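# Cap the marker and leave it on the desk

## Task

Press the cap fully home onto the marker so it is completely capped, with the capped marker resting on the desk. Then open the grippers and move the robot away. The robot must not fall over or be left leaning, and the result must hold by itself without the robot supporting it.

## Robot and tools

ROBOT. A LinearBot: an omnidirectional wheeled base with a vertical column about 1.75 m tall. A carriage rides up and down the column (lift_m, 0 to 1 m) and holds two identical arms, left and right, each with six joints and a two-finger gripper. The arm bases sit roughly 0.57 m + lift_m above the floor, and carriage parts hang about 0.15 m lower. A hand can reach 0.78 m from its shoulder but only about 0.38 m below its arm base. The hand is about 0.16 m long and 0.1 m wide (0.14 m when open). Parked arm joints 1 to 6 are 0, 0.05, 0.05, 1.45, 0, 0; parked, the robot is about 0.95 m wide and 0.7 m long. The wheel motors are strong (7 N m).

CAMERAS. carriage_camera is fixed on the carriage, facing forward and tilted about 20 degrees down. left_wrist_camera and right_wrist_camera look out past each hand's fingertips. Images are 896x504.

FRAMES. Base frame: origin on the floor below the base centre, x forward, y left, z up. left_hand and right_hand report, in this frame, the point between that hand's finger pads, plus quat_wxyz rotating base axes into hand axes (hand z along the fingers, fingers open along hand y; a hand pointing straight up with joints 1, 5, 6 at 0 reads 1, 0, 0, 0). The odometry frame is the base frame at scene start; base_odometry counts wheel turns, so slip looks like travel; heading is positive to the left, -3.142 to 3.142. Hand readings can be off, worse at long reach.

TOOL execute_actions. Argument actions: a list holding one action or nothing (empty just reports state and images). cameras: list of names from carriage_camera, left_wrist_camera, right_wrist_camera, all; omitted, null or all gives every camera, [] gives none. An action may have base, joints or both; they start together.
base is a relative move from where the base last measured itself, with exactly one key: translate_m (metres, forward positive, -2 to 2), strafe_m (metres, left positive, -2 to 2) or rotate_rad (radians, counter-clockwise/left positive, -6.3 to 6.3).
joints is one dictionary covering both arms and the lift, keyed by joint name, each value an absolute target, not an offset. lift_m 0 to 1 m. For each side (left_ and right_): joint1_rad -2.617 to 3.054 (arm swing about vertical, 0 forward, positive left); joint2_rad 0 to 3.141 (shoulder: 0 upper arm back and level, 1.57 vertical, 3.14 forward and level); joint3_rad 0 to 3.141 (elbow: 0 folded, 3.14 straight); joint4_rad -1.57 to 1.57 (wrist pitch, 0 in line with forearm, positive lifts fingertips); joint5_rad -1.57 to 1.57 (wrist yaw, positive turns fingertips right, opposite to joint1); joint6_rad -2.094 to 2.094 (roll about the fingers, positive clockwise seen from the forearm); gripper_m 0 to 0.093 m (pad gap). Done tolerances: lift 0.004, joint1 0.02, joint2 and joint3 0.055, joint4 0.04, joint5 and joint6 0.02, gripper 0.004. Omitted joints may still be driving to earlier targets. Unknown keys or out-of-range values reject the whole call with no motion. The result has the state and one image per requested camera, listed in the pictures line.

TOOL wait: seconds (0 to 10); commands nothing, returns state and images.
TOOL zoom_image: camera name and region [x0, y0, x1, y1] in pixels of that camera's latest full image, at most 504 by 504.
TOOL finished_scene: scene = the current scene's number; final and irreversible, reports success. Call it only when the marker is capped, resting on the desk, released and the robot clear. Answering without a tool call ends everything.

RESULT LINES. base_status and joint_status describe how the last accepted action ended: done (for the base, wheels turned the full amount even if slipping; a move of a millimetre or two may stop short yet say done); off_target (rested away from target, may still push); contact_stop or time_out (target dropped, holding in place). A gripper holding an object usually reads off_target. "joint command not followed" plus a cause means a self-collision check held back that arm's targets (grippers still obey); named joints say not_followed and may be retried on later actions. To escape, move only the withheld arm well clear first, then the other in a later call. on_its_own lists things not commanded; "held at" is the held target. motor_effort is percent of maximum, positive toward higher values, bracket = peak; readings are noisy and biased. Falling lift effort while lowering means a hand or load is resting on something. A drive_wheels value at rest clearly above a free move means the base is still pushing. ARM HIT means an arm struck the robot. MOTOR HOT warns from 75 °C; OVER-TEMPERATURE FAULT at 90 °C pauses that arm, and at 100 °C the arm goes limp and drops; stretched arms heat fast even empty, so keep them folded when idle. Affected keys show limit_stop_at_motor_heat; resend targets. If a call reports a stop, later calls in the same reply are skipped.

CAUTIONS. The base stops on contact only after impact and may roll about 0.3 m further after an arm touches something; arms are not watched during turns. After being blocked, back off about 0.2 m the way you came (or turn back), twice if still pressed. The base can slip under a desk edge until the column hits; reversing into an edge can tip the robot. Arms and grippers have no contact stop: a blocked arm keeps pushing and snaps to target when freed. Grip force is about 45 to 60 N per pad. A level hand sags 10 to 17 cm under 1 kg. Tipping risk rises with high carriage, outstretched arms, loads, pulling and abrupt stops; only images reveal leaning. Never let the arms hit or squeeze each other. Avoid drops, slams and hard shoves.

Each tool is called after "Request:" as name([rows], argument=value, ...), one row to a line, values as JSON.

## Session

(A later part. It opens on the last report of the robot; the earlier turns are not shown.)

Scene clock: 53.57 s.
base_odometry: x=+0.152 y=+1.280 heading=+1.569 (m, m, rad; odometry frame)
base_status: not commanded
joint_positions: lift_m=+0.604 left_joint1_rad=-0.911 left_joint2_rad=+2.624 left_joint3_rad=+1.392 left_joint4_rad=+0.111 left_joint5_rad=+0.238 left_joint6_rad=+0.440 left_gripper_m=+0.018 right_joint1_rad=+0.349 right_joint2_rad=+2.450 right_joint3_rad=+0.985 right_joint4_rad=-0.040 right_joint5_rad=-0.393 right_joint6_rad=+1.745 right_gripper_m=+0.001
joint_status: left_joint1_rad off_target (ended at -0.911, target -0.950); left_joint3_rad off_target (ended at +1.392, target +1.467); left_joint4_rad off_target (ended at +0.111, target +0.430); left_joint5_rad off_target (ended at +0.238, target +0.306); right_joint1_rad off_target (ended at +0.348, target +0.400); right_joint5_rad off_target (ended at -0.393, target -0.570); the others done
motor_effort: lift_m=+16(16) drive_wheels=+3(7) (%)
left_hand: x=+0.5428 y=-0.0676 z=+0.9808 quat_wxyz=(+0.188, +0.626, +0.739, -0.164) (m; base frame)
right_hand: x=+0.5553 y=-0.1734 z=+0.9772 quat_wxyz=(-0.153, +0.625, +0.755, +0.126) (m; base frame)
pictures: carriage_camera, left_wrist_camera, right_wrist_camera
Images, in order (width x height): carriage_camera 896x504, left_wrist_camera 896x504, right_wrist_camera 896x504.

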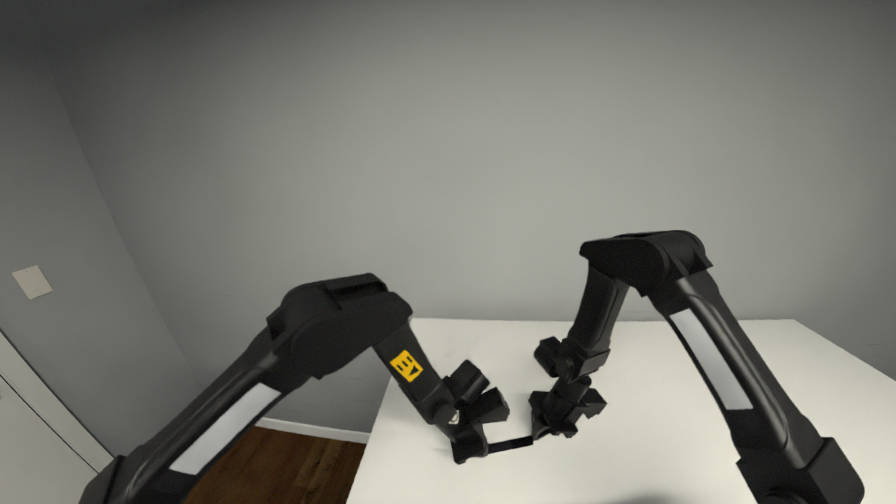

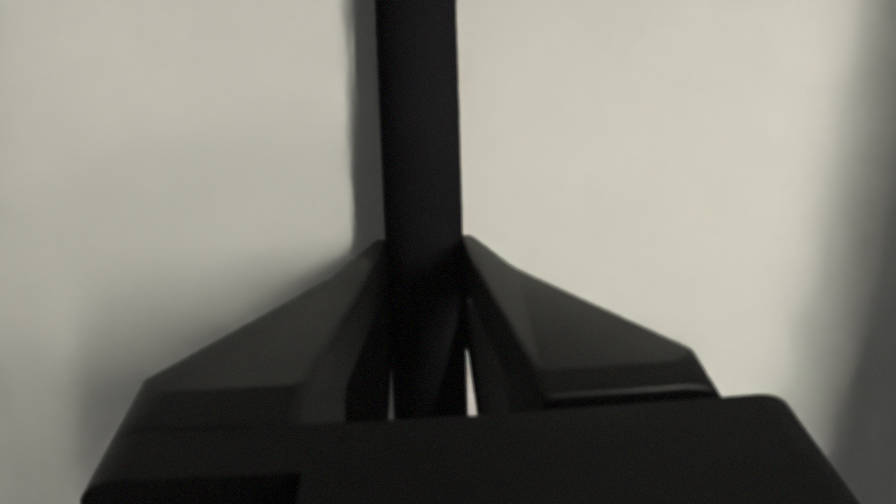

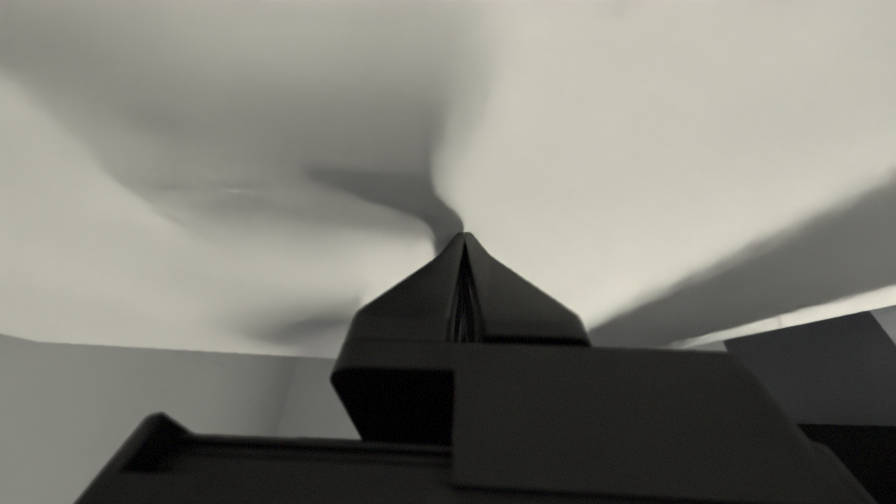

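Request:
execute_actions([
  {"joints": {"left_joint1_rad": -0.905, "left_joint2_rad": 2.642, "left_joint3_rad": 1.385, "left_joint4_rad": 0.14, "left_joint5_rad": 0.23, "right_joint1_rad": 0.27, "right_joint4_rad": -0.06, "right_joint5_rad": -0.4}},
], cameras=[])

Request:
execute_actions([
  {"joints": {"left_gripper_m": 0.06}},
], cameras=["left_wrist_camera"])

Request:
execute_actions([
  {"joints": {"lift_m": 0.66}},
])

Scene clock: 54.60 s.
base_odometry: x=+0.152 y=+1.280 heading=+1.569 (m, m, rad; odometry frame)
base_status: not commanded
joint_positions: lift_m=+0.604 left_joint1_rad=-0.909 left_joint2_rad=+2.642 left_joint3_rad=+1.392 left_joint4_rad=+0.153 left_joint5_rad=+0.225 left_joint6_rad=+0.443 left_gripper_m=+0.018 right_joint1_rad=+0.268 right_joint2_rad=+2.450 right_joint3_rad=+0.985 right_joint4_rad=-0.058 right_joint5_rad=-0.391 right_joint6_rad=+1.745 right_gripper_m=+0.001
joint_status: all done
motor_effort: lift_m=+16(16) drive_wheels=+3(2) (%)
left_hand: x=+0.5479 y=-0.0688 z=+0.9764 quat_wxyz=(+0.202, +0.625, +0.737, -0.160) (m; base frame)
right_hand: x=+0.5644 y=-0.1982 z=+0.9769 quat_wxyz=(-0.152, +0.657, +0.728, +0.124) (m; base frame)
pictures: none
No camera images: the call's "cameras" was empty. Leave "cameras" out to get every camera's image.

Scene clock: 55.23 s.
base_odometry: x=+0.152 y=+1.280 heading=+1.569 (m, m, rad; odometry frame)
base_status: not commanded
joint_positions: lift_m=+0.604 left_joint1_rad=-0.909 left_joint2_rad=+2.642 left_joint3_rad=+1.392 left_joint4_rad=+0.154 left_joint5_rad=+0.225 left_joint6_rad=+0.443 left_gripper_m=+0.060 right_joint1_rad=+0.268 right_joint2_rad=+2.450 right_joint3_rad=+0.985 right_joint4_rad=-0.058 right_joint5_rad=-0.392 right_joint6_rad=+1.745 right_gripper_m=+0.001
joint_status: all done
motor_effort: lift_m=+16(16) drive_wheels=+3(3) (%)
left_hand: x=+0.5480 y=-0.0689 z=+0.9765 quat_wxyz=(+0.202, +0.625, +0.737, -0.160) (m; base frame)
right_hand: x=+0.5643 y=-0.1981 z=+0.9769 quat_wxyz=(-0.152, +0.657, +0.728, +0.124) (m; base frame)
pictures: left_wrist_camera
Images, in order (width x height): left_wrist_camera 896x504.

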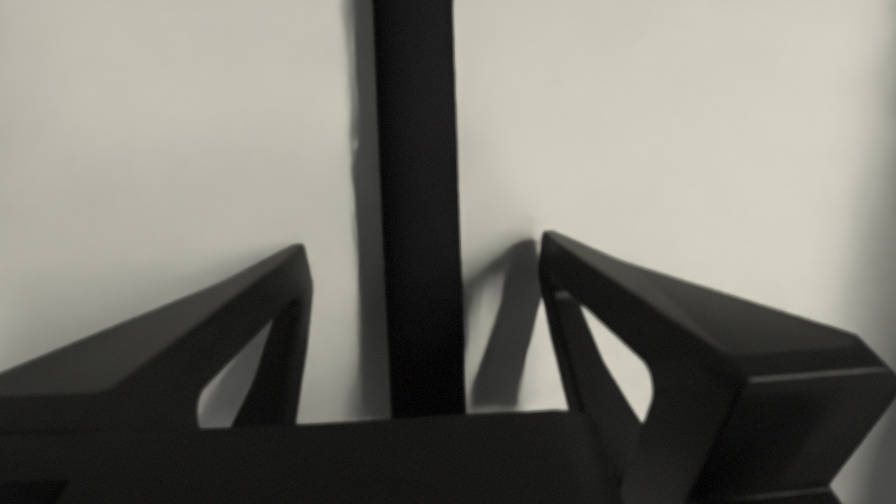

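Scene clock: 56.00 s.
base_odometry: x=+0.152 y=+1.280 heading=+1.569 (m, m, rad; odometry frame)
base_status: not commanded
joint_positions: lift_m=+0.660 left_joint1_rad=-0.909 left_joint2_rad=+2.647 left_joint3_rad=+1.392 left_joint4_rad=+0.139 left_joint5_rad=+0.227 left_joint6_rad=+0.443 left_gripper_m=+0.060 right_joint1_rad=+0.268 right_joint2_rad=+2.459 right_joint3_rad=+0.985 right_joint4_rad=-0.057 right_joint5_rad=-0.395 right_joint6_rad=+1.745 right_gripper_m=+0.001
joint_status: all done
motor_effort: lift_m=+18(22) drive_wheels=+3(7) (%)
left_hand: x=+0.5449 y=-0.0656 z=+1.0284 quat_wxyz=(+0.193, +0.626, +0.739, -0.159) (m; base frame)
right_hand: x=+0.5619 y=-0.1983 z=+1.0302 quat_wxyz=(-0.155, +0.657, +0.728, +0.121) (m; base frame)
pictures: carriage_camera, left_wrist_camera, right_wrist_camera
Images, in order (width x height): carriage_camera 896x504, left_wrist_camera 896x504, right_wrist_camera 896x504.

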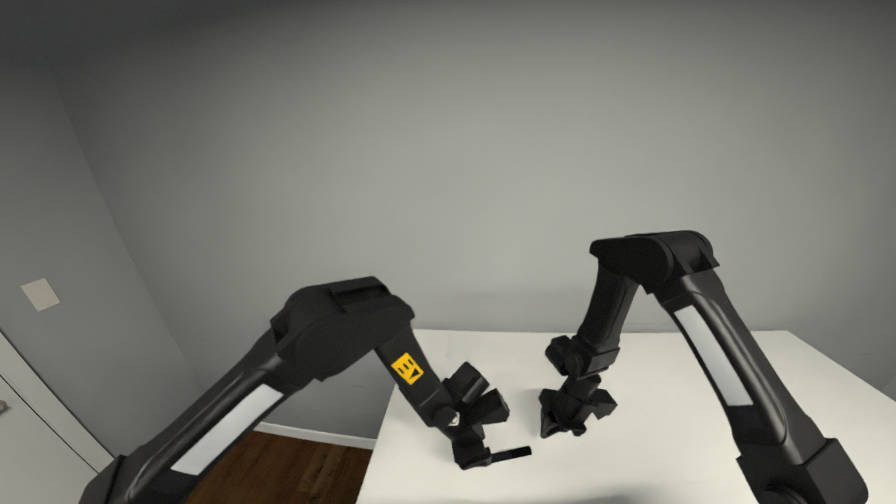

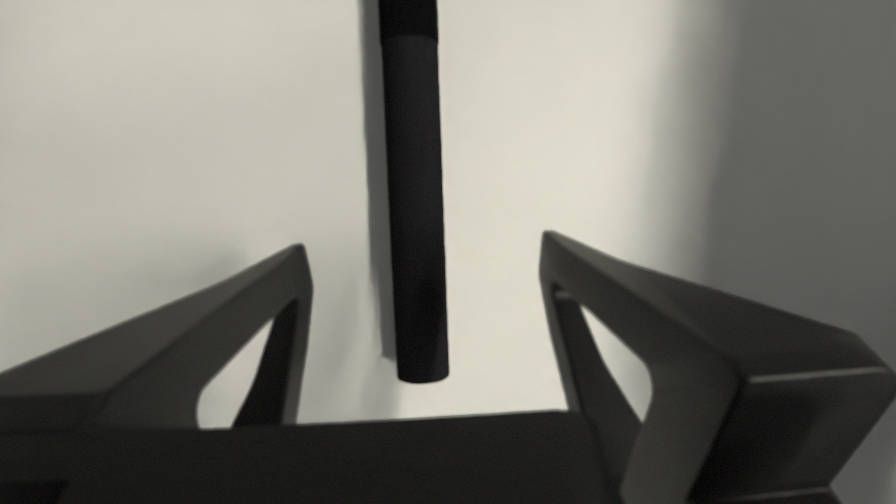

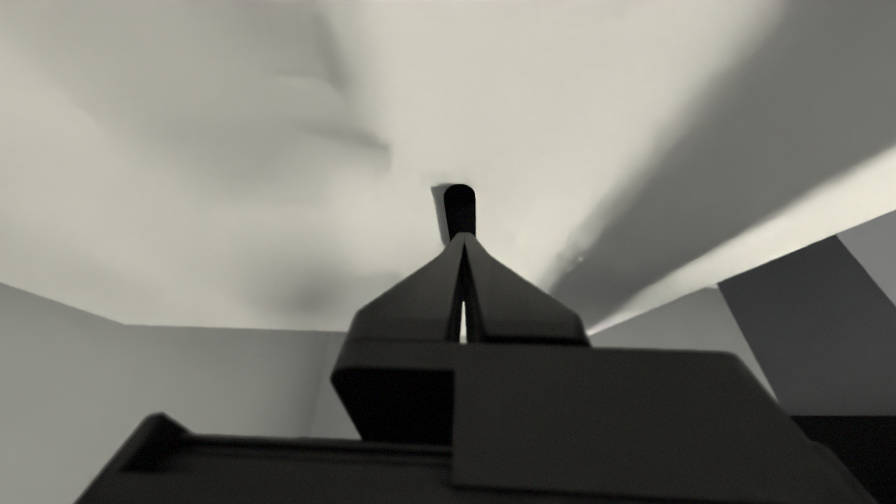

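The cap sits flush against the marker's collar. I'll move both arms clear.

Request:
execute_actions([
  {"joints": {"left_joint1_rad": -0.4, "left_joint2_rad": 1.9, "left_joint3_rad": 0.9, "right_joint1_rad": -0.1, "right_joint2_rad": 1.9, "right_joint3_rad": 0.9}},
], cameras=["carriage_camera"])

Scene clock: 57.33 s.
base_odometry: x=+0.152 y=+1.280 heading=+1.569 (m, m, rad; odometry frame)
base_status: not commanded
joint_positions: lift_m=+0.660 left_joint1_rad=-0.400 left_joint2_rad=+1.910 left_joint3_rad=+0.918 left_joint4_rad=+0.137 left_joint5_rad=+0.225 left_joint6_rad=+0.443 left_gripper_m=+0.060 right_joint1_rad=-0.102 right_joint2_rad=+1.912 right_joint3_rad=+0.908 right_joint4_rad=-0.054 right_joint5_rad=-0.397 right_joint6_rad=+1.745 right_gripper_m=+0.001
joint_status: all done
motor_effort: lift_m=+19(18) drive_wheels=-7(3) (%)
left_hand: x=+0.6734 y=+0.1354 z=+1.2285 quat_wxyz=(+0.350, +0.417, +0.833, -0.098) (m; base frame)
right_hand: x=+0.6825 y=-0.3212 z=+1.2057 quat_wxyz=(+0.030, +0.726, +0.612, +0.312) (m; base frame)
pictures: carriage_camera
Images, in order (width x height): carriage_camera 896x504.

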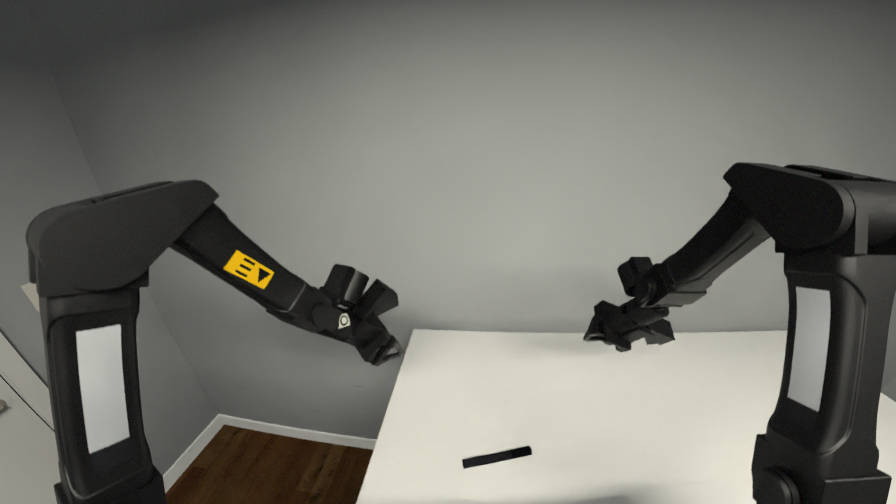

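Request:
finished_scene(scene=2)

The scene is finished: the task was done.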